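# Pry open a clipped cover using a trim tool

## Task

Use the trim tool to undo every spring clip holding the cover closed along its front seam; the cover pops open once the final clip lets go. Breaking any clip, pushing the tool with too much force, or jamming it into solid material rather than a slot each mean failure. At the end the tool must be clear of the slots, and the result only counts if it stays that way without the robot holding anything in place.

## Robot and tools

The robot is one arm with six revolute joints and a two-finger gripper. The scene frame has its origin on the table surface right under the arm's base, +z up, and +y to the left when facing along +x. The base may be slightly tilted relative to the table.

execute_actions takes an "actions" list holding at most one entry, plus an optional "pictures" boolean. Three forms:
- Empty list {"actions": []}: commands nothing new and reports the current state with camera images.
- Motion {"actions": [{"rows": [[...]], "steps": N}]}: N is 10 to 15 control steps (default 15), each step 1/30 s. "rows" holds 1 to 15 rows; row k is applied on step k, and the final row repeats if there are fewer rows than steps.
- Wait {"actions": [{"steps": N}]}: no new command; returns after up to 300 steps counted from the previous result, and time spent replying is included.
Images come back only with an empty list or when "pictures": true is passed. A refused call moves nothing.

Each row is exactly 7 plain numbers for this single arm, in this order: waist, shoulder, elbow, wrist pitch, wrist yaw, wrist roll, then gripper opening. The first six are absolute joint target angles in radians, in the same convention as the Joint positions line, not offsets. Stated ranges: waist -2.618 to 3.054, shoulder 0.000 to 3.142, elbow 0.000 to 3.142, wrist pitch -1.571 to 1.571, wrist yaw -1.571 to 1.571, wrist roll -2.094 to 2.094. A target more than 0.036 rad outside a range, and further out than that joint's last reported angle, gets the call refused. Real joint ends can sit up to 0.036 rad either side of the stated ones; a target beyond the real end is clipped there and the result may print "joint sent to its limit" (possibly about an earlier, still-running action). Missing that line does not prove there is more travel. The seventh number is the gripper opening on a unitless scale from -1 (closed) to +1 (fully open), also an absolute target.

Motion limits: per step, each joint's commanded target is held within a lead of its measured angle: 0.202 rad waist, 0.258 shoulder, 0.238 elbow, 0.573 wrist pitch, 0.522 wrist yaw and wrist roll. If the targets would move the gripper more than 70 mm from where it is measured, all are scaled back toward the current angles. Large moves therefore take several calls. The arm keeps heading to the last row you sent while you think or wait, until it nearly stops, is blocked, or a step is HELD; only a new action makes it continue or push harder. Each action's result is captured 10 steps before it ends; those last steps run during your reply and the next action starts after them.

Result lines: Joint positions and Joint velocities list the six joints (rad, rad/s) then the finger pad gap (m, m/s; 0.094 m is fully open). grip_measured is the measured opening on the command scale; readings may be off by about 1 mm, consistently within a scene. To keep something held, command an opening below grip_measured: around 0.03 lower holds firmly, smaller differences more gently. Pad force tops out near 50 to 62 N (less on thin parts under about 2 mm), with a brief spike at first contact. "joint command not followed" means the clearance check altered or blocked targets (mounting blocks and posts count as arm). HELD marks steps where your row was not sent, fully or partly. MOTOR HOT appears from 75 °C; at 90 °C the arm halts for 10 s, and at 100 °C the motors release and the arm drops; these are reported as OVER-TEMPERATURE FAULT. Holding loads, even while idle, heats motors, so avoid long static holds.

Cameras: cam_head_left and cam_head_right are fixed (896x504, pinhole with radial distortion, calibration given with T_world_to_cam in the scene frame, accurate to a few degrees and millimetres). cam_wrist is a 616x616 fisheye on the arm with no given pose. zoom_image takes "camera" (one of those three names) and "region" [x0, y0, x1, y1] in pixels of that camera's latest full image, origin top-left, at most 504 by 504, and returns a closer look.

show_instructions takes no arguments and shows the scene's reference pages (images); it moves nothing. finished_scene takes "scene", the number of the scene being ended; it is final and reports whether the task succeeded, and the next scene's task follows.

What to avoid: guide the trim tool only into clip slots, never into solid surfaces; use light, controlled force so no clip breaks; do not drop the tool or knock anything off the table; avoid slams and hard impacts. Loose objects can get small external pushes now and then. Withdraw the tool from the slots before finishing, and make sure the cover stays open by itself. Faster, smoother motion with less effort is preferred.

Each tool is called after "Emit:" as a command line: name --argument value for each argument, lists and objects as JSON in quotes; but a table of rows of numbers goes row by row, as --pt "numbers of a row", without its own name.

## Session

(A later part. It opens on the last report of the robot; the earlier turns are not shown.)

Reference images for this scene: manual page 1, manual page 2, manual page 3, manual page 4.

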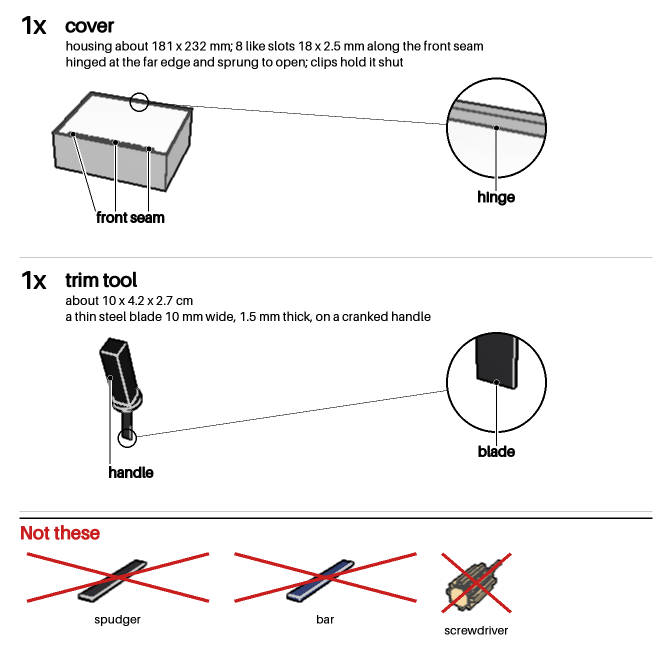

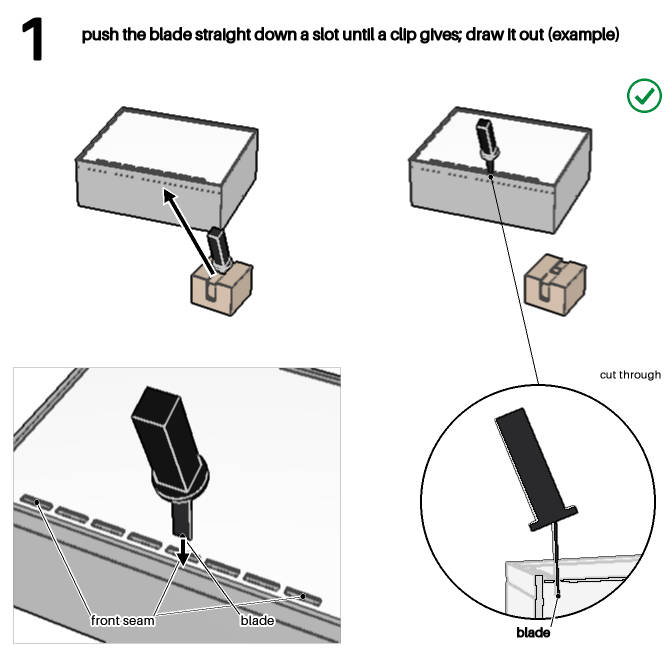

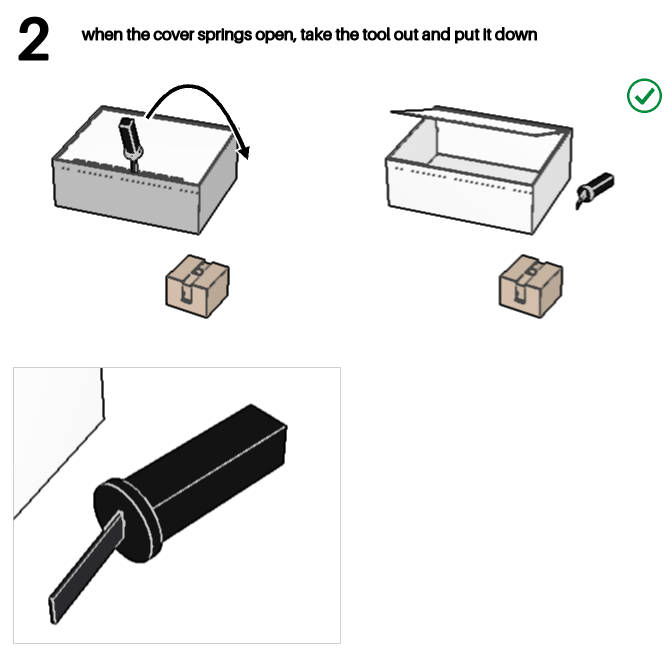

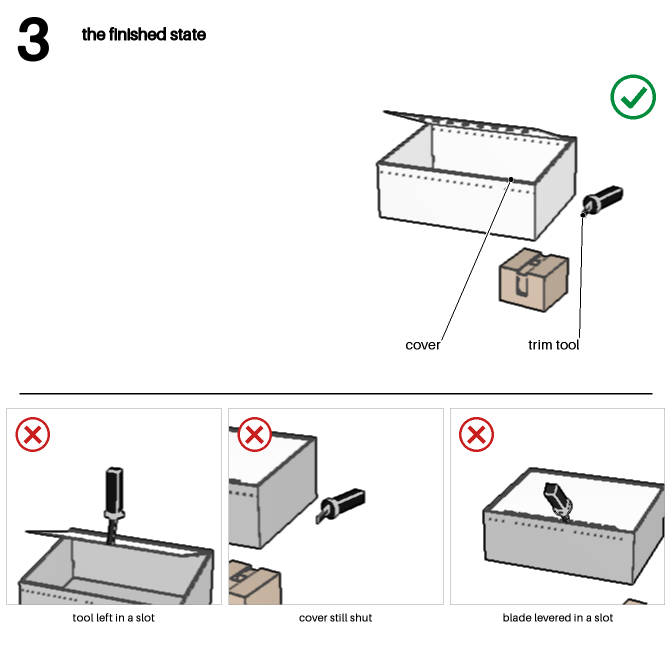

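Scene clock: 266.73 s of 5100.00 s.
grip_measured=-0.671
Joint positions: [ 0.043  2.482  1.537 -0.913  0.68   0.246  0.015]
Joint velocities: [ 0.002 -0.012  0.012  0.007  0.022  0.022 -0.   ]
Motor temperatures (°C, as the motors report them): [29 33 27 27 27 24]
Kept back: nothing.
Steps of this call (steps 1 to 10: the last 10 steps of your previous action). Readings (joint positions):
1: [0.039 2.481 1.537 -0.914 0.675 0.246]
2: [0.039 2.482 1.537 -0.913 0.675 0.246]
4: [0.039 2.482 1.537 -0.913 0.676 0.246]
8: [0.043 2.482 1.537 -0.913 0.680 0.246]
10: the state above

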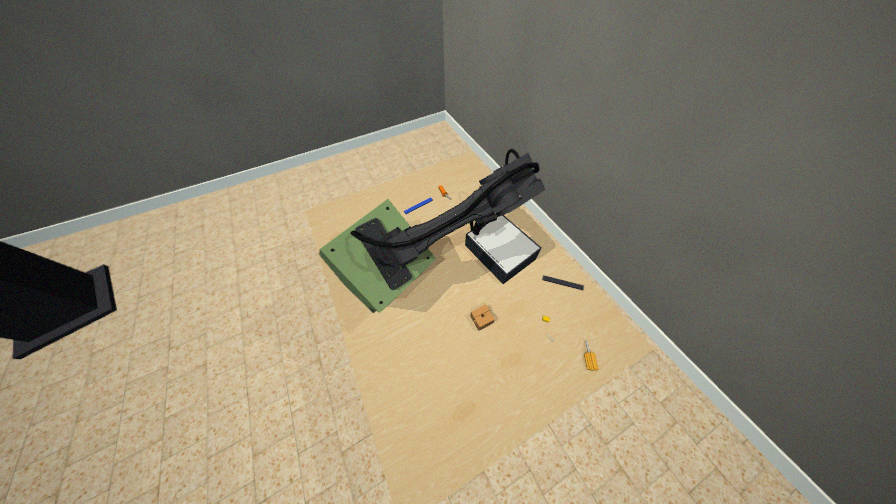

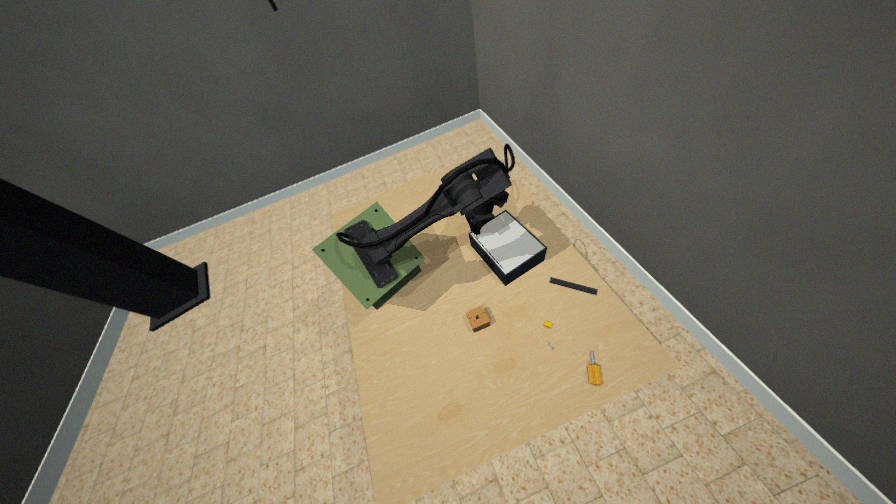

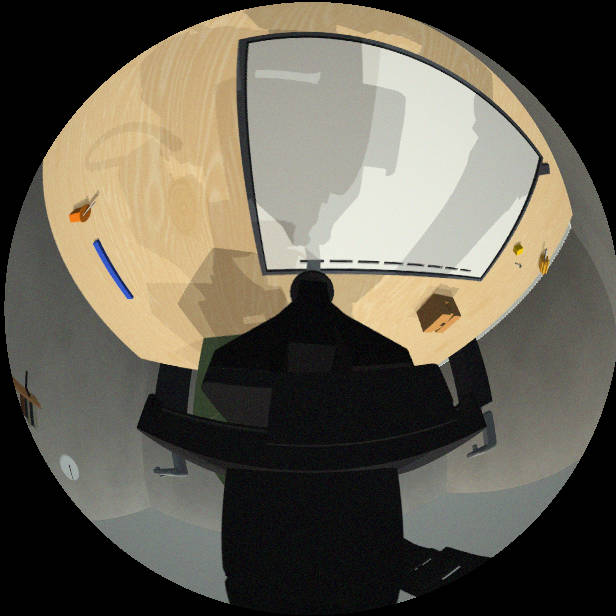

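Emit:
execute_actions --actions '[{"rows":[[0.022,2.520,1.550,-0.880,0.672,0.244,-0.715],[0.017,2.527,1.550,-0.880,0.672,0.244,-0.715],[0.013,2.533,1.550,-0.880,0.672,0.244,-0.715],[0.010,2.538,1.550,-0.880,0.672,0.244,-0.715],[0.008,2.542,1.550,-0.880,0.672,0.244,-0.715],[0.006,2.545,1.550,-0.880,0.672,0.244,-0.715],[0.005,2.546,1.550,-0.880,0.672,0.244,-0.715],[0.005,2.546,1.550,-0.880,0.672,0.244,-0.715],[0.005,2.546,1.550,-0.880,0.672,0.244,-0.715],[0.054,2.494,1.550,-0.907,0.672,0.244,-0.715]],"steps":15}]'

Emit:
execute_actions --actions '[{"steps":10}]' --pictures true

Emit:
zoom_image --camera "cam_wrist" --region '[285, 235, 335, 275]'

Scene clock: 274.60 s of 5100.00 s.
grip_measured=-0.671
Joint positions: [ 0.04   2.485  1.537 -0.911  0.681  0.245  0.015]
Joint velocities: [-0.051  0.085 -0.002  0.051  0.051 -0.022  0.001]
Motor temperatures (°C, as the motors report them): [29 33 27 27 27 24]
Steps of this call (steps 1 to 15: the robot went on to your last target; steps 16 to 90: nothing new was sent; then 4.70 s passed at rest; steps 91 to 95: the first 5 steps of this action). Readings (joint positions):
91: [0.042 2.482 1.537 -0.913 0.680 0.246]
92: [0.041 2.483 1.537 -0.913 0.680 0.245]
94: [0.041 2.483 1.537 -0.913 0.680 0.245]
95: the state above

Scene clock: 274.93 s of 5100.00 s.
grip_measured=-0.672
Joint positions: [ 0.041  2.49   1.537 -0.906  0.687  0.241  0.015]
Joint velocities: [-0.002 -0.007  0.002 -0.037 -0.022 -0.037 -0.001]
Motor temperatures (°C, as the motors report them): [29 33 27 27 27 24]
Kept back: nothing.
Steps of this call (steps 1 to 10: the last 10 steps of your previous action). Readings (joint positions):
1: [0.039 2.489 1.537 -0.908 0.682 0.245]
2: [0.038 2.491 1.537 -0.906 0.683 0.244]
4: [0.038 2.491 1.537 -0.906 0.684 0.243]
8: [0.041 2.490 1.537 -0.906 0.687 0.241]
10: the state above

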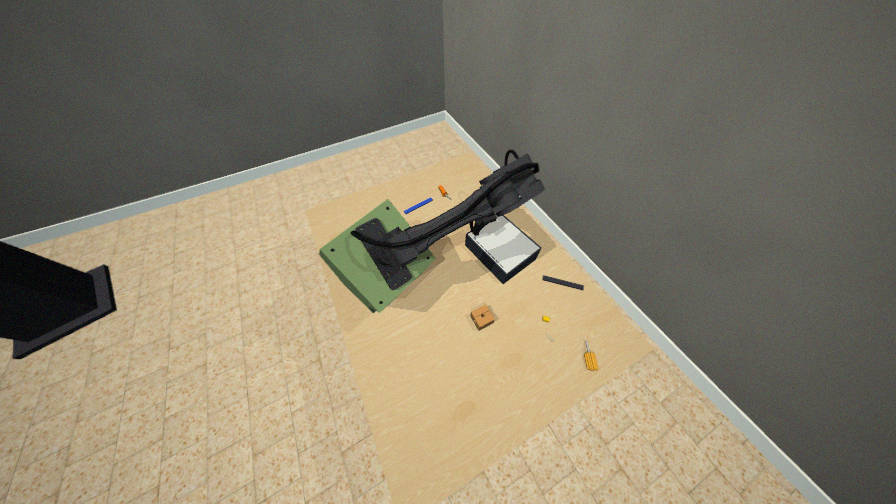

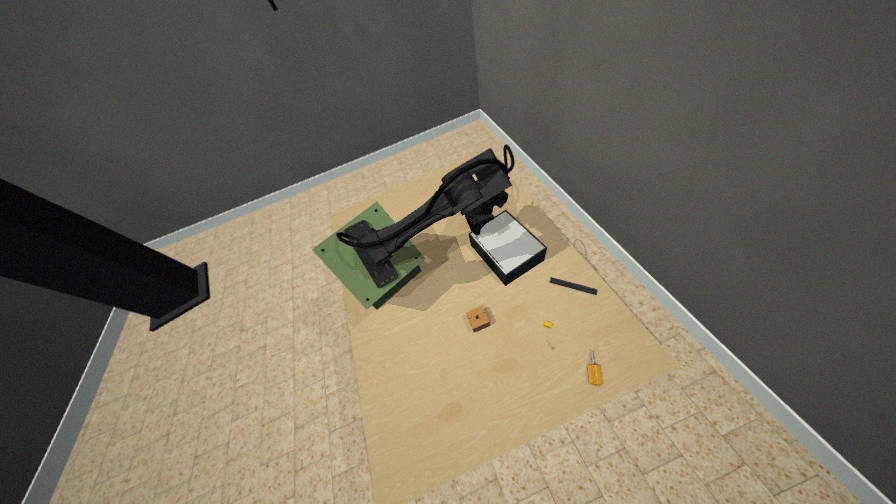

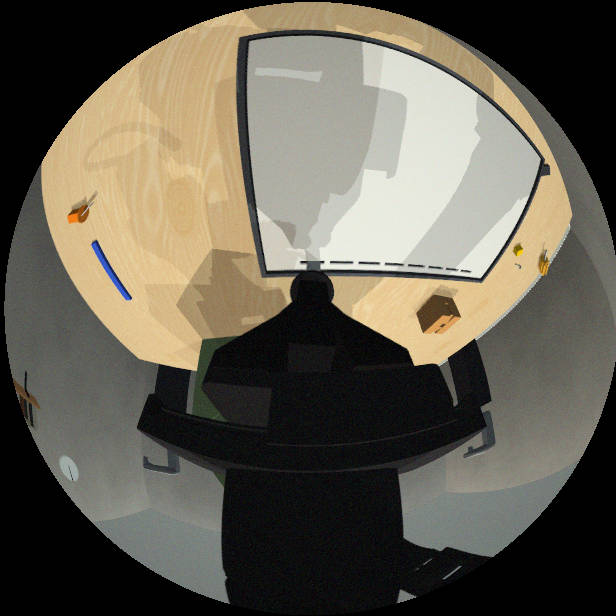

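Region (285, 235, 335, 275) of cam_wrist's 616x616 image, scaled by 10.080, with more detail than that image has; it fills the top 403 rows of this view, and the rest is white.

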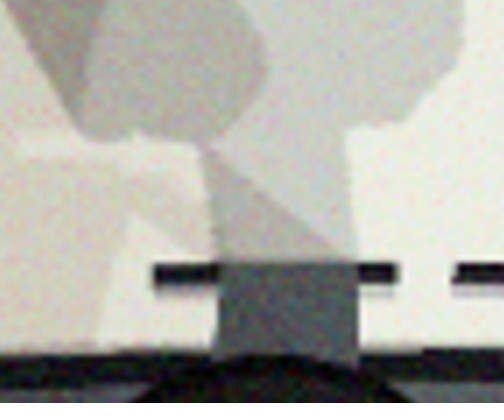

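Emit:
execute_actions --actions '[{"rows":[[0.050,2.486,1.550,-0.916,0.672,0.233,-0.715],[0.060,2.480,1.550,-0.924,0.672,0.236,-0.715],[0.065,2.475,1.550,-0.930,0.672,0.239,-0.715],[0.068,2.470,1.550,-0.936,0.672,0.242,-0.715],[0.071,2.466,1.550,-0.941,0.672,0.245,-0.715],[0.074,2.462,1.550,-0.946,0.672,0.248,-0.715],[0.077,2.458,1.550,-0.951,0.672,0.251,-0.715],[0.080,2.454,1.550,-0.956,0.672,0.254,-0.715],[0.083,2.450,1.550,-0.961,0.672,0.256,-0.715],[0.085,2.447,1.550,-0.966,0.672,0.257,-0.715]],"steps":15}]'

Emit:
execute_actions --actions '[{"steps":18}]' --pictures true

Emit:
zoom_image --camera "cam_wrist" --region '[285, 235, 335, 275]'

Scene clock: 276.10 s of 5100.00 s.
grip_measured=-0.672
Joint positions: [ 0.043  2.49   1.537 -0.906  0.688  0.238  0.015]
Joint velocities: [ 0.017  0.002 -0.017 -0.022 -0.022 -0.051 -0.002]
Motor temperatures (°C, as the motors report them): [29 33 27 27 27 24]
Steps of this call (steps 1 to 15: the robot went on to your last target; steps 16 to 30: nothing new was sent; steps 31 to 35: the first 5 steps of this action). Readings (joint positions):
31: [0.041 2.490 1.537 -0.906 0.687 0.239]
32: [0.041 2.490 1.537 -0.906 0.687 0.238]
34: [0.042 2.490 1.537 -0.906 0.688 0.238]
35: the state above

Scene clock: 276.70 s of 5100.00 s.
grip_measured=-0.672
Joint positions: [ 0.068  2.461  1.537 -0.951  0.683  0.247  0.015]
Joint velocities: [ 0.012 -0.012  0.017  0.007 -0.022 -0.037  0.   ]
Motor temperatures (°C, as the motors report them): [29 33 27 27 27 24]
Kept back: nothing.
Steps of this call (steps 1 to 10: the last 10 steps of your previous action; steps 11 to 18: the robot went on to your last target). Readings (joint positions):
1: [0.043 2.490 1.537 -0.907 0.689 0.238]
2: [0.043 2.489 1.537 -0.907 0.689 0.238]
4: [0.046 2.485 1.537 -0.912 0.689 0.238]
8: [0.060 2.469 1.537 -0.943 0.684 0.242]
18: the state above

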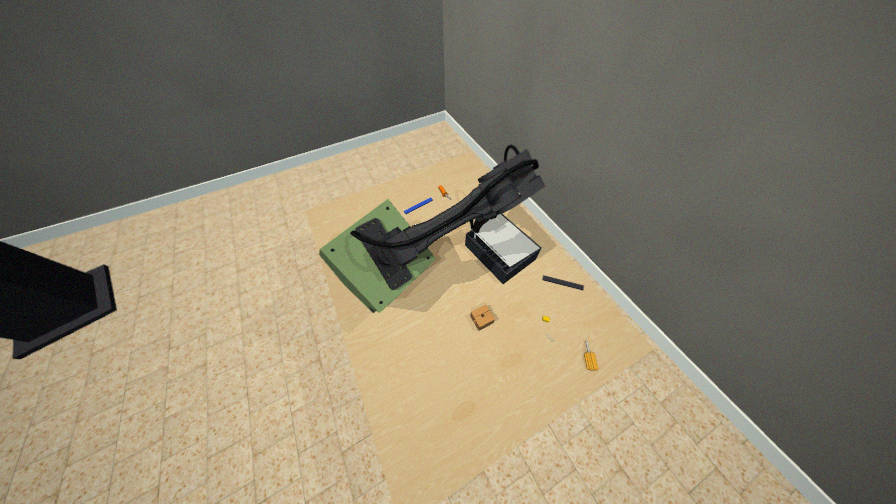

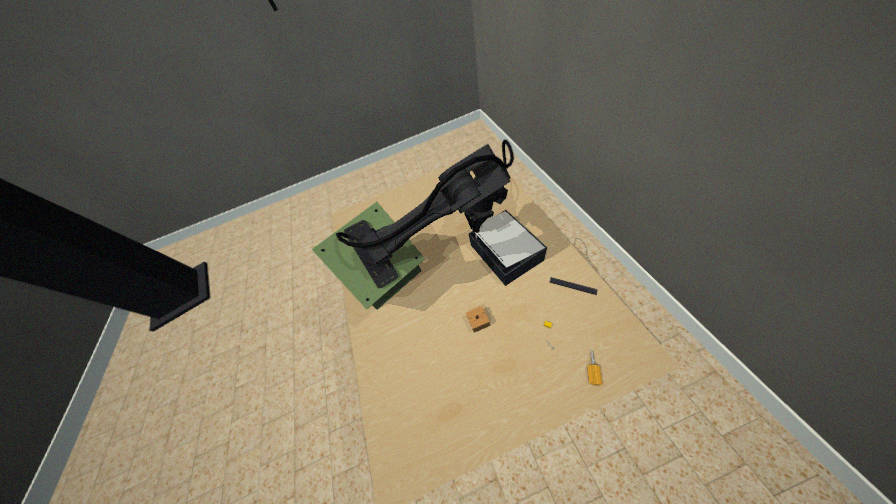

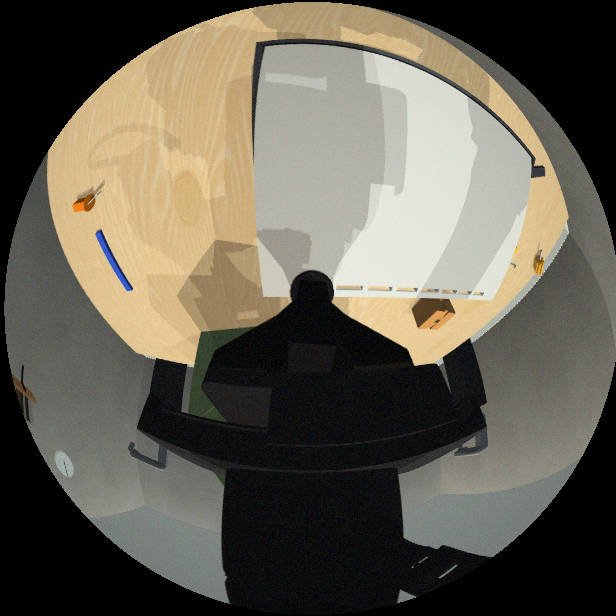

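Region (285, 235, 335, 275) of cam_wrist's 616x616 image, scaled by 10.080, with more detail than that image has; it fills the top 403 rows of this view, and the rest is white.

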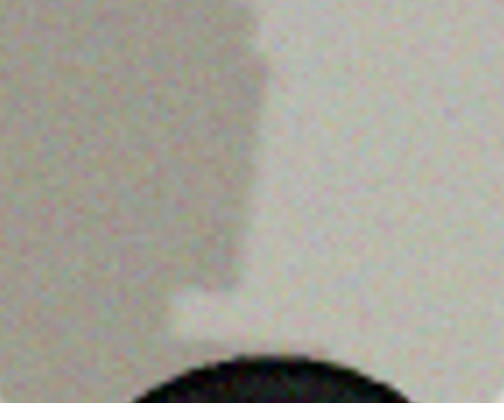

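Emit:
execute_actions --actions '[{"rows":[[0.095,2.470,1.590,-0.985,0.672,0.260,-0.715],[0.097,2.471,1.596,-1.000,0.670,0.266,-0.715],[0.099,2.472,1.602,-1.015,0.668,0.272,-0.715],[0.101,2.473,1.608,-1.030,0.666,0.278,-0.715],[0.103,2.474,1.614,-1.045,0.664,0.284,-0.715],[0.104,2.475,1.620,-1.060,0.662,0.290,-0.715],[0.105,2.476,1.626,-1.074,0.660,0.296,-0.715],[0.106,2.477,1.632,-1.086,0.658,0.302,-0.715],[0.107,2.478,1.637,-1.095,0.657,0.306,-0.715],[0.107,2.478,1.641,-1.101,0.657,0.309,-0.715]],"steps":15}]'

Emit:
execute_actions --actions '[{"steps":18}]' --pictures true

Scene clock: 278.27 s of 5100.00 s.
grip_measured=-0.672
Joint positions: [ 0.075  2.462  1.571 -1.001  0.673  0.258  0.015]
Joint velocities: [ 0.081 -0.017  0.203 -0.3   -0.066  0.066 -0.001]
Motor temperatures (°C, as the motors report them): [29 33 27 27 27 24]
Steps of this call (steps 1 to 15: the robot went on to your last target; steps 16 to 42: nothing new was sent; steps 43 to 47: the first 5 steps of this action). Readings (joint positions):
43: [0.068 2.461 1.541 -0.956 0.682 0.248]
44: [0.069 2.462 1.549 -0.964 0.681 0.249]
46: [0.072 2.462 1.563 -0.989 0.675 0.255]
47: the state above

Scene clock: 278.87 s of 5100.00 s.
grip_measured=-0.672
Joint positions: [ 0.086  2.462  1.614 -1.077  0.666  0.298  0.015]
Joint velocities: [-0.002  0.007 -0.012 -0.066  0.007 -0.066 -0.   ]
Motor temperatures (°C, as the motors report them): [29 33 27 27 27 24]
Kept back: nothing.
Steps of this call (steps 1 to 10: the last 10 steps of your previous action; steps 11 to 18: the robot went on to your last target). Readings (joint positions):
1: [0.077 2.462 1.577 -1.012 0.672 0.262]
2: [0.080 2.462 1.584 -1.024 0.671 0.267]
4: [0.083 2.462 1.598 -1.045 0.668 0.276]
8: [0.086 2.462 1.613 -1.070 0.666 0.290]
18: the state above

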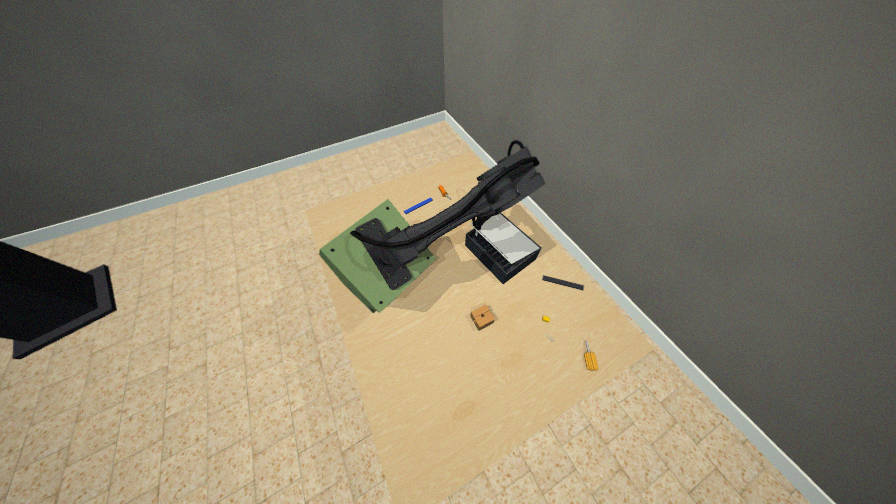

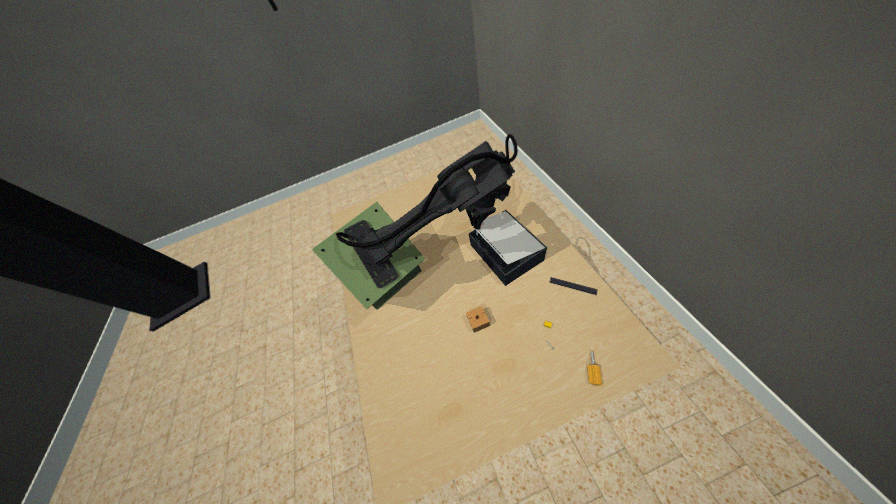

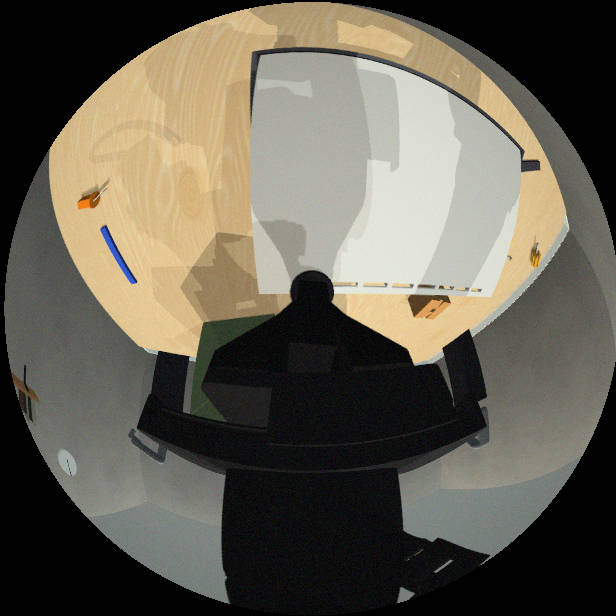

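Emit:
execute_actions --actions '[{"rows":[[0.113,2.471,1.665,-1.110,0.660,0.311,-0.715],[0.115,2.472,1.672,-1.125,0.658,0.317,-0.715],[0.117,2.473,1.679,-1.140,0.656,0.323,-0.715],[0.119,2.474,1.686,-1.155,0.654,0.329,-0.715],[0.121,2.475,1.693,-1.170,0.652,0.335,-0.715],[0.122,2.476,1.700,-1.185,0.650,0.341,-0.715],[0.123,2.477,1.706,-1.200,0.648,0.347,-0.715],[0.124,2.478,1.711,-1.213,0.646,0.353,-0.715],[0.125,2.479,1.715,-1.222,0.645,0.357,-0.715],[0.125,2.479,1.718,-1.228,0.644,0.360,-0.715]],"steps":15}]'

Emit:
execute_actions --actions '[{"steps":18}]' --pictures true

Scene clock: 279.57 s of 5100.00 s.
grip_measured=-0.672
Joint positions: [ 0.091  2.464  1.648 -1.121  0.66   0.31   0.015]
Joint velocities: [ 0.056 -0.007  0.237 -0.286 -0.037  0.081 -0.001]
Motor temperatures (°C, as the motors report them): [29 33 27 27 27 24]
Steps of this call (steps 1 to 15: the robot went on to your last target; step 16: nothing new was sent; steps 17 to 21: the first 5 steps of this action). Readings (joint positions):
17: [0.086 2.463 1.618 -1.080 0.666 0.299]
18: [0.086 2.464 1.625 -1.087 0.666 0.301]
20: [0.089 2.464 1.640 -1.109 0.662 0.306]
21: the state above

Scene clock: 280.17 s of 5100.00 s.
grip_measured=-0.672
Joint positions: [ 0.105  2.464  1.69  -1.192  0.647  0.348  0.015]
Joint velocities: [ 0.007 -0.027 -0.007  0.022 -0.051 -0.022 -0.001]
Motor temperatures (°C, as the motors report them): [29 33 27 27 27 24]
Kept back: nothing.
Steps of this call (steps 1 to 10: the last 10 steps of your previous action; steps 11 to 18: the robot went on to your last target). Readings (joint positions):
1: [0.093 2.464 1.656 -1.132 0.659 0.314]
2: [0.096 2.464 1.664 -1.144 0.658 0.318]
4: [0.100 2.464 1.677 -1.166 0.655 0.328]
8: [0.105 2.464 1.690 -1.189 0.648 0.341]
18: the state above

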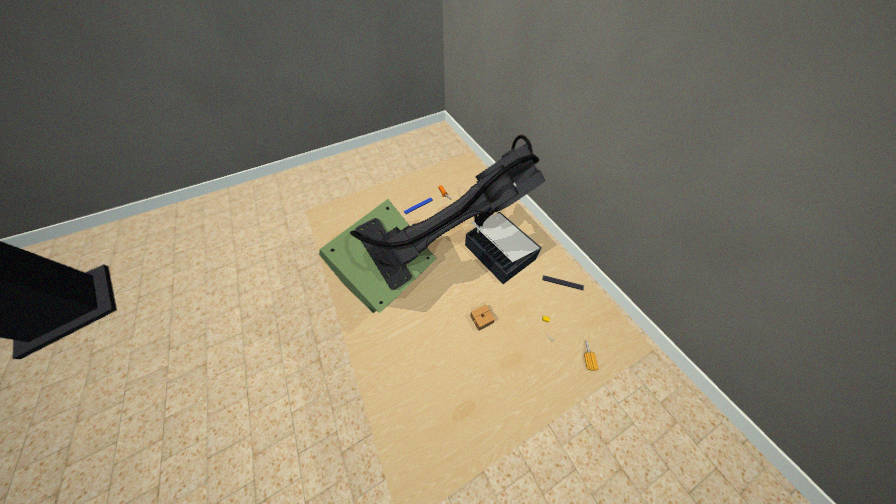

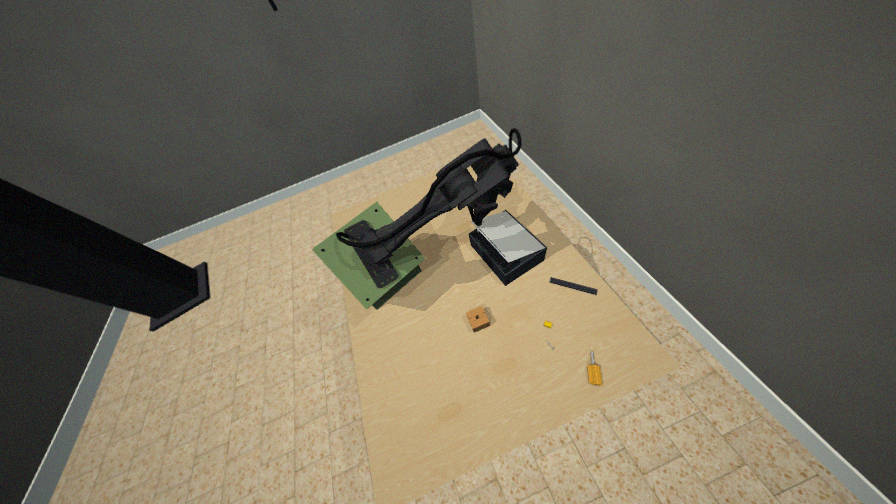

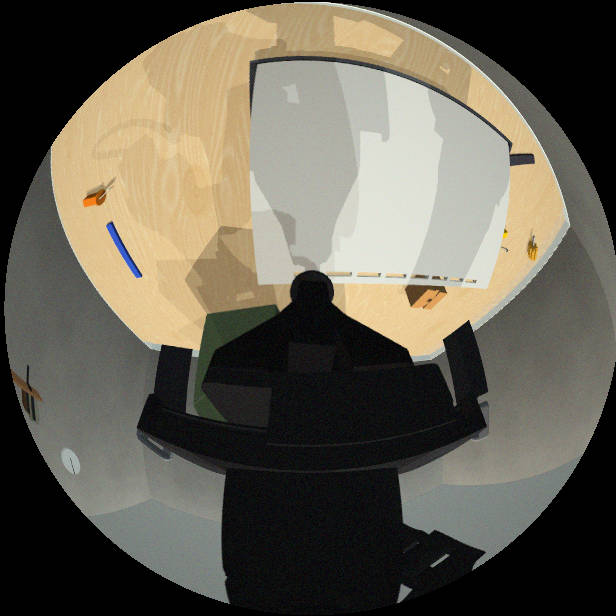

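Emit:
execute_actions --actions '[{"rows":[[0.132,2.473,1.741,-1.225,0.641,0.361,-0.715],[0.134,2.474,1.748,-1.240,0.639,0.367,-0.715],[0.136,2.475,1.755,-1.255,0.637,0.373,-0.715],[0.138,2.476,1.762,-1.270,0.635,0.379,-0.715],[0.140,2.477,1.769,-1.285,0.633,0.385,-0.715],[0.141,2.478,1.776,-1.300,0.631,0.391,-0.715],[0.142,2.479,1.782,-1.315,0.629,0.397,-0.715],[0.143,2.480,1.787,-1.328,0.627,0.403,-0.715],[0.144,2.481,1.791,-1.337,0.626,0.407,-0.715],[0.144,2.481,1.794,-1.343,0.625,0.410,-0.715]],"steps":15}]'

Emit:
execute_actions --actions '[{"steps":18}]' --pictures true

Emit:
zoom_image --camera "cam_wrist" --region '[260, 220, 360, 300]'

Scene clock: 280.93 s of 5100.00 s.
grip_measured=-0.672
Joint positions: [ 0.111  2.467  1.724 -1.23   0.634  0.359  0.015]
Joint velocities: [ 0.076 -0.002  0.193 -0.271 -0.095  0.095  0.001]
Motor temperatures (°C, as the motors report them): [29 33 27 27 27 24]
Steps of this call (steps 1 to 15: the robot went on to your last target; steps 16 to 18: nothing new was sent; steps 19 to 23: the first 5 steps of this action). Readings (joint positions):
19: [0.106 2.464 1.694 -1.193 0.646 0.349]
20: [0.106 2.466 1.701 -1.200 0.644 0.350]
22: [0.109 2.467 1.716 -1.218 0.638 0.355]
23: the state above

Scene clock: 281.53 s of 5100.00 s.
grip_measured=-0.672
Joint positions: [ 0.127  2.467  1.767 -1.295  0.616  0.396  0.015]
Joint velocities: [ 0.002 -0.007 -0.002 -0.081  0.007 -0.022 -0.001]
Motor temperatures (°C, as the motors report them): [29 33 27 27 27 24]
Kept back: nothing.
Steps of this call (steps 1 to 10: the last 10 steps of your previous action; steps 11 to 18: the robot went on to your last target). Readings (joint positions):
1: [0.114 2.467 1.732 -1.240 0.631 0.363]
2: [0.116 2.467 1.739 -1.251 0.628 0.367]
4: [0.121 2.467 1.752 -1.272 0.622 0.376]
8: [0.127 2.467 1.766 -1.294 0.617 0.389]
18: the state above

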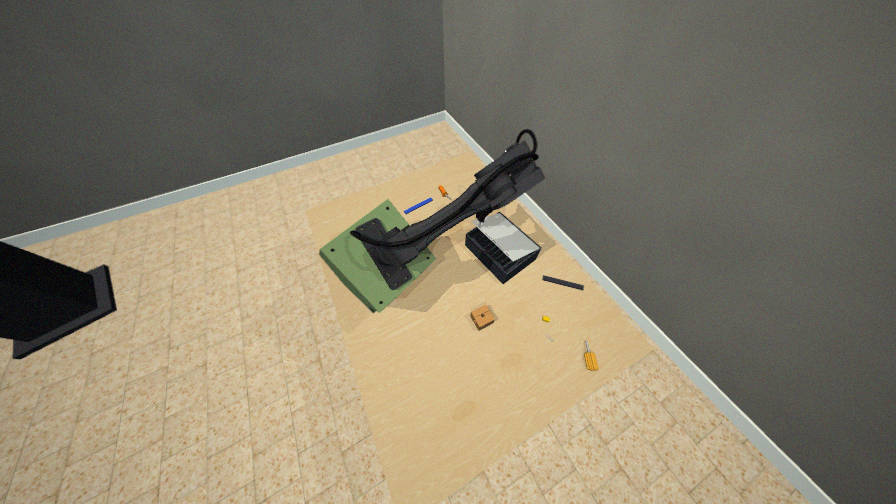

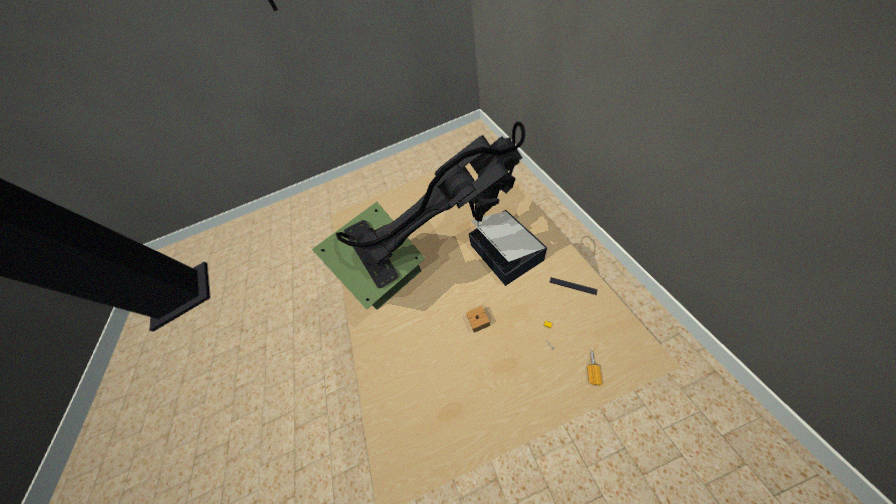

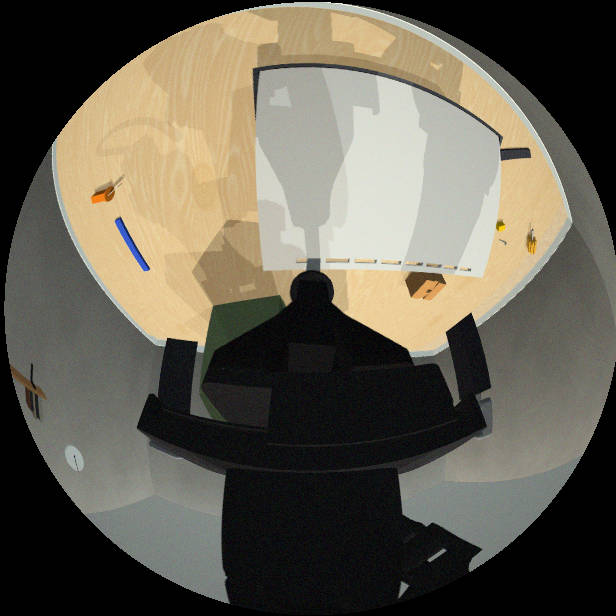

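Region (260, 220, 360, 300) of cam_wrist's 616x616 image, scaled by 5.040, with more detail than that image has; it fills the top 403 rows of this view, and the rest is white.

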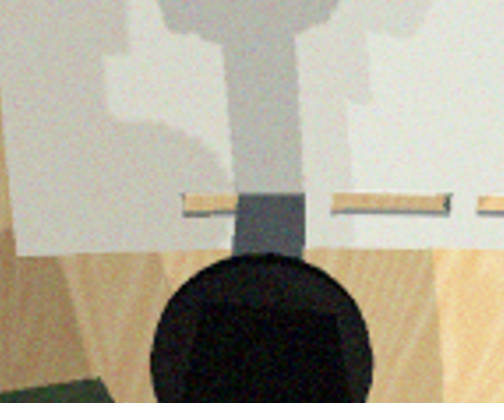

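Emit:
execute_actions --actions '[{"rows":[[0.160,2.455,1.785,-1.330,0.612,0.400,-0.715],[0.162,2.450,1.785,-1.345,0.612,0.402,-0.715],[0.164,2.446,1.785,-1.345,0.612,0.404,-0.715],[0.165,2.442,1.785,-1.340,0.612,0.406,-0.715],[0.163,2.440,1.785,-1.335,0.612,0.408,-0.715],[0.160,2.440,1.785,-1.332,0.612,0.408,-0.715]],"steps":14}]'

Emit:
execute_actions --actions '[{"steps":16}]' --pictures true

Emit:
zoom_image --camera "cam_wrist" --region '[260, 220, 360, 300]'

Scene clock: 282.37 s of 5100.00 s.
grip_measured=-0.672
Joint positions: [ 0.134  2.467  1.767 -1.304  0.615  0.397  0.015]
Joint velocities: [ 0.085 -0.007 -0.002 -0.125  0.022 -0.139  0.   ]
Motor temperatures (°C, as the motors report them): [29 33 27 27 27 24]
Steps of this call (steps 1 to 15: the robot went on to your last target; steps 16 to 21: nothing new was sent; steps 22 to 25: the first 4 steps of this action). Readings (joint positions):
22: [0.128 2.467 1.767 -1.295 0.615 0.397]
23: [0.130 2.467 1.767 -1.296 0.615 0.397]
25: the state above

Scene clock: 282.90 s of 5100.00 s.
grip_measured=-0.672
Joint positions: [ 0.141  2.467  1.767 -1.317  0.615  0.399  0.015]
Joint velocities: [-0.007 -0.017  0.027 -0.037  0.007 -0.022 -0.001]
Motor temperatures (°C, as the motors report them): [29 33 27 27 27 24]
Kept back: nothing.
Steps of this call (steps 1 to 10: the last 10 steps of your previous action; steps 11 to 16: the robot went on to your last target). Readings (joint positions):
1: [0.137 2.467 1.767 -1.308 0.615 0.397]
2: [0.139 2.467 1.767 -1.311 0.615 0.397]
4: [0.141 2.467 1.767 -1.313 0.615 0.398]
8: [0.141 2.467 1.767 -1.315 0.615 0.399]
16: the state above

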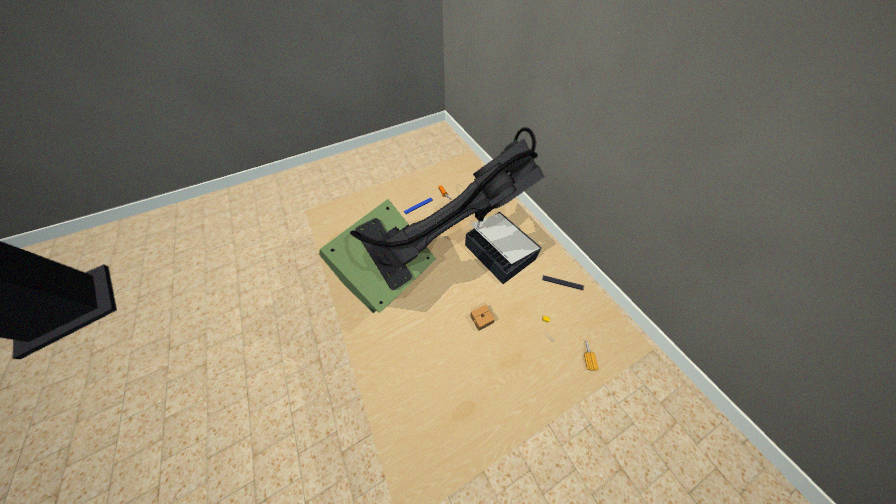

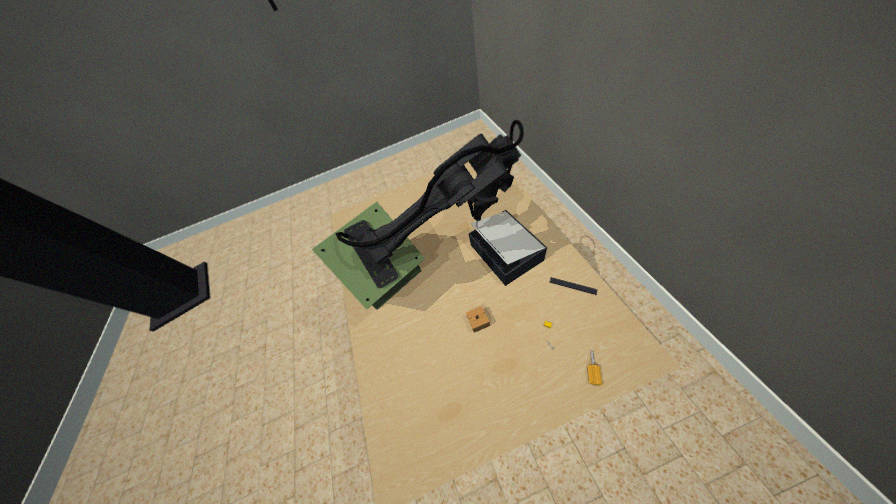

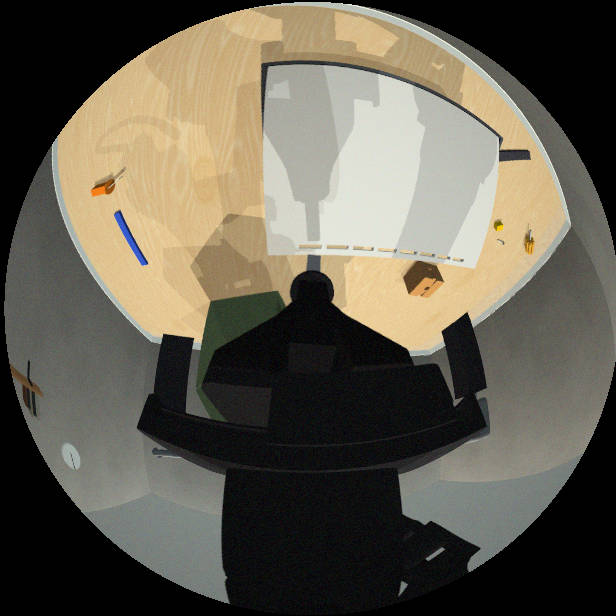

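Region (260, 220, 360, 300) of cam_wrist's 616x616 image, scaled by 5.040, with more detail than that image has; it fills the top 403 rows of this view, and the rest is white.

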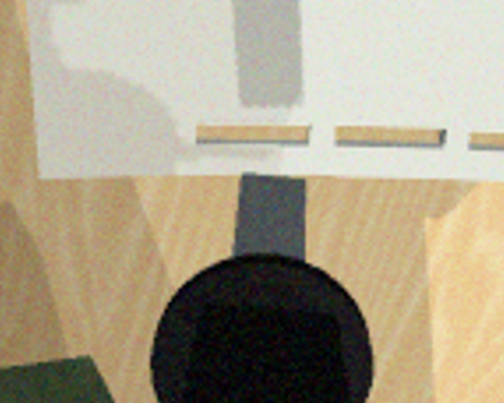

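Emit:
execute_actions --actions '[]'

Scene clock: 283.70 s of 5100.00 s.
grip_measured=-0.672
Joint positions: [ 0.141  2.467  1.767 -1.317  0.615  0.399  0.015]
Joint velocities: [-0.012 -0.002 -0.002  0.051 -0.037 -0.066  0.   ]
Motor temperatures (°C, as the motors report them): [29 33 27 27 27 24]
Kept back: nothing.
Steps of this call (steps 1 to 15: the robot went on to your last target; steps 16 to 24: nothing new was sent). Readings (joint positions):
1: [0.141 2.467 1.767 -1.317 0.615 0.399]
2: [0.141 2.467 1.767 -1.317 0.615 0.399]
4: [0.141 2.467 1.767 -1.317 0.615 0.399]
8: [0.141 2.467 1.767 -1.317 0.615 0.399]
24: the state above
The arm was judged still, so your last target was given up. Only a new action makes it travel on or press farther. Fingers that are still opening or closing keep moving.

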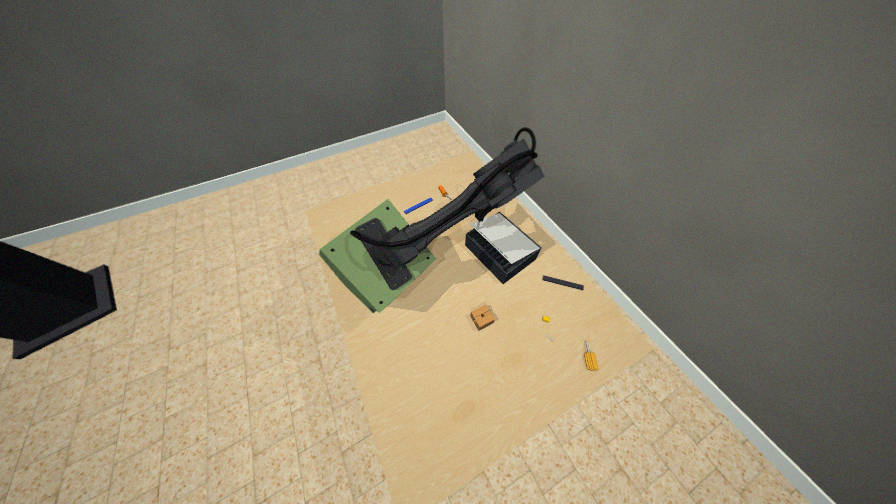

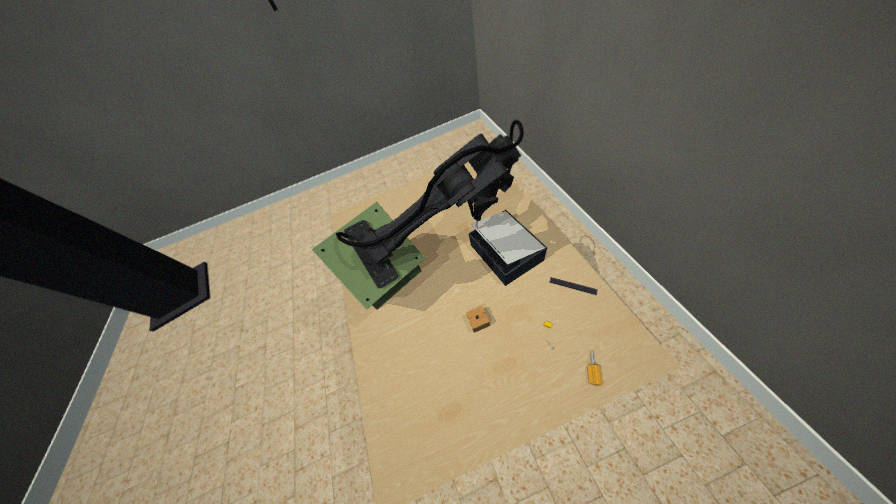

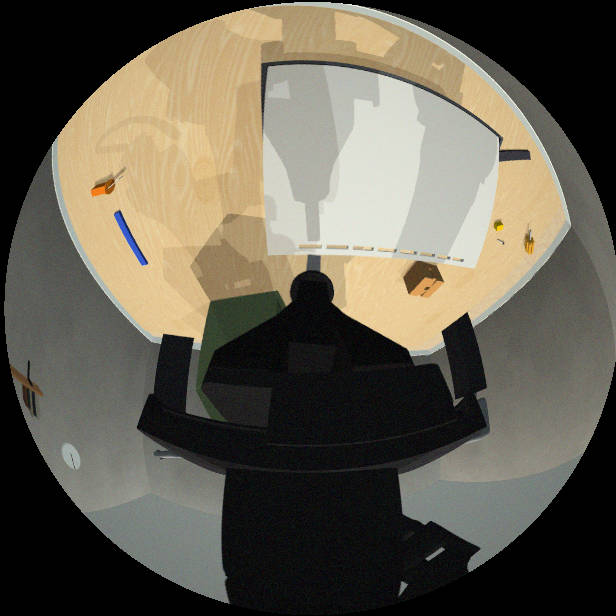

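Emit:
zoom_image --camera "cam_head_left" --region '[420, 150, 600, 300]'

Emit:
zoom_image --camera "cam_head_right" --region '[420, 150, 600, 300]'

Region (420, 150, 600, 300) of cam_head_left's 896x504 image, scaled by 2.800, with more detail than that image has.

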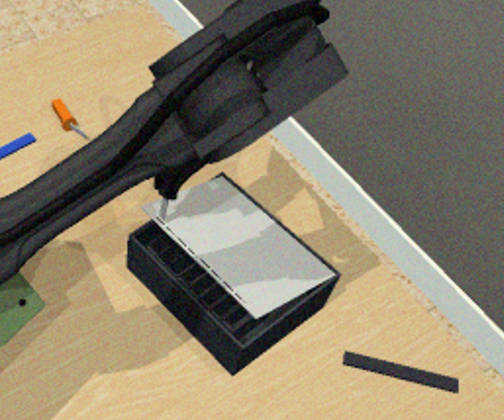

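Region (420, 150, 600, 300) of cam_head_right's 896x504 image, scaled by 2.800, with more detail than that image has.

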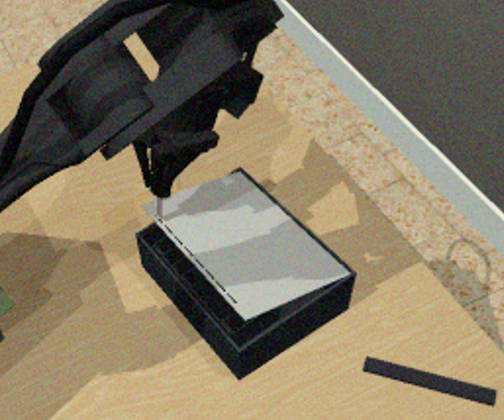

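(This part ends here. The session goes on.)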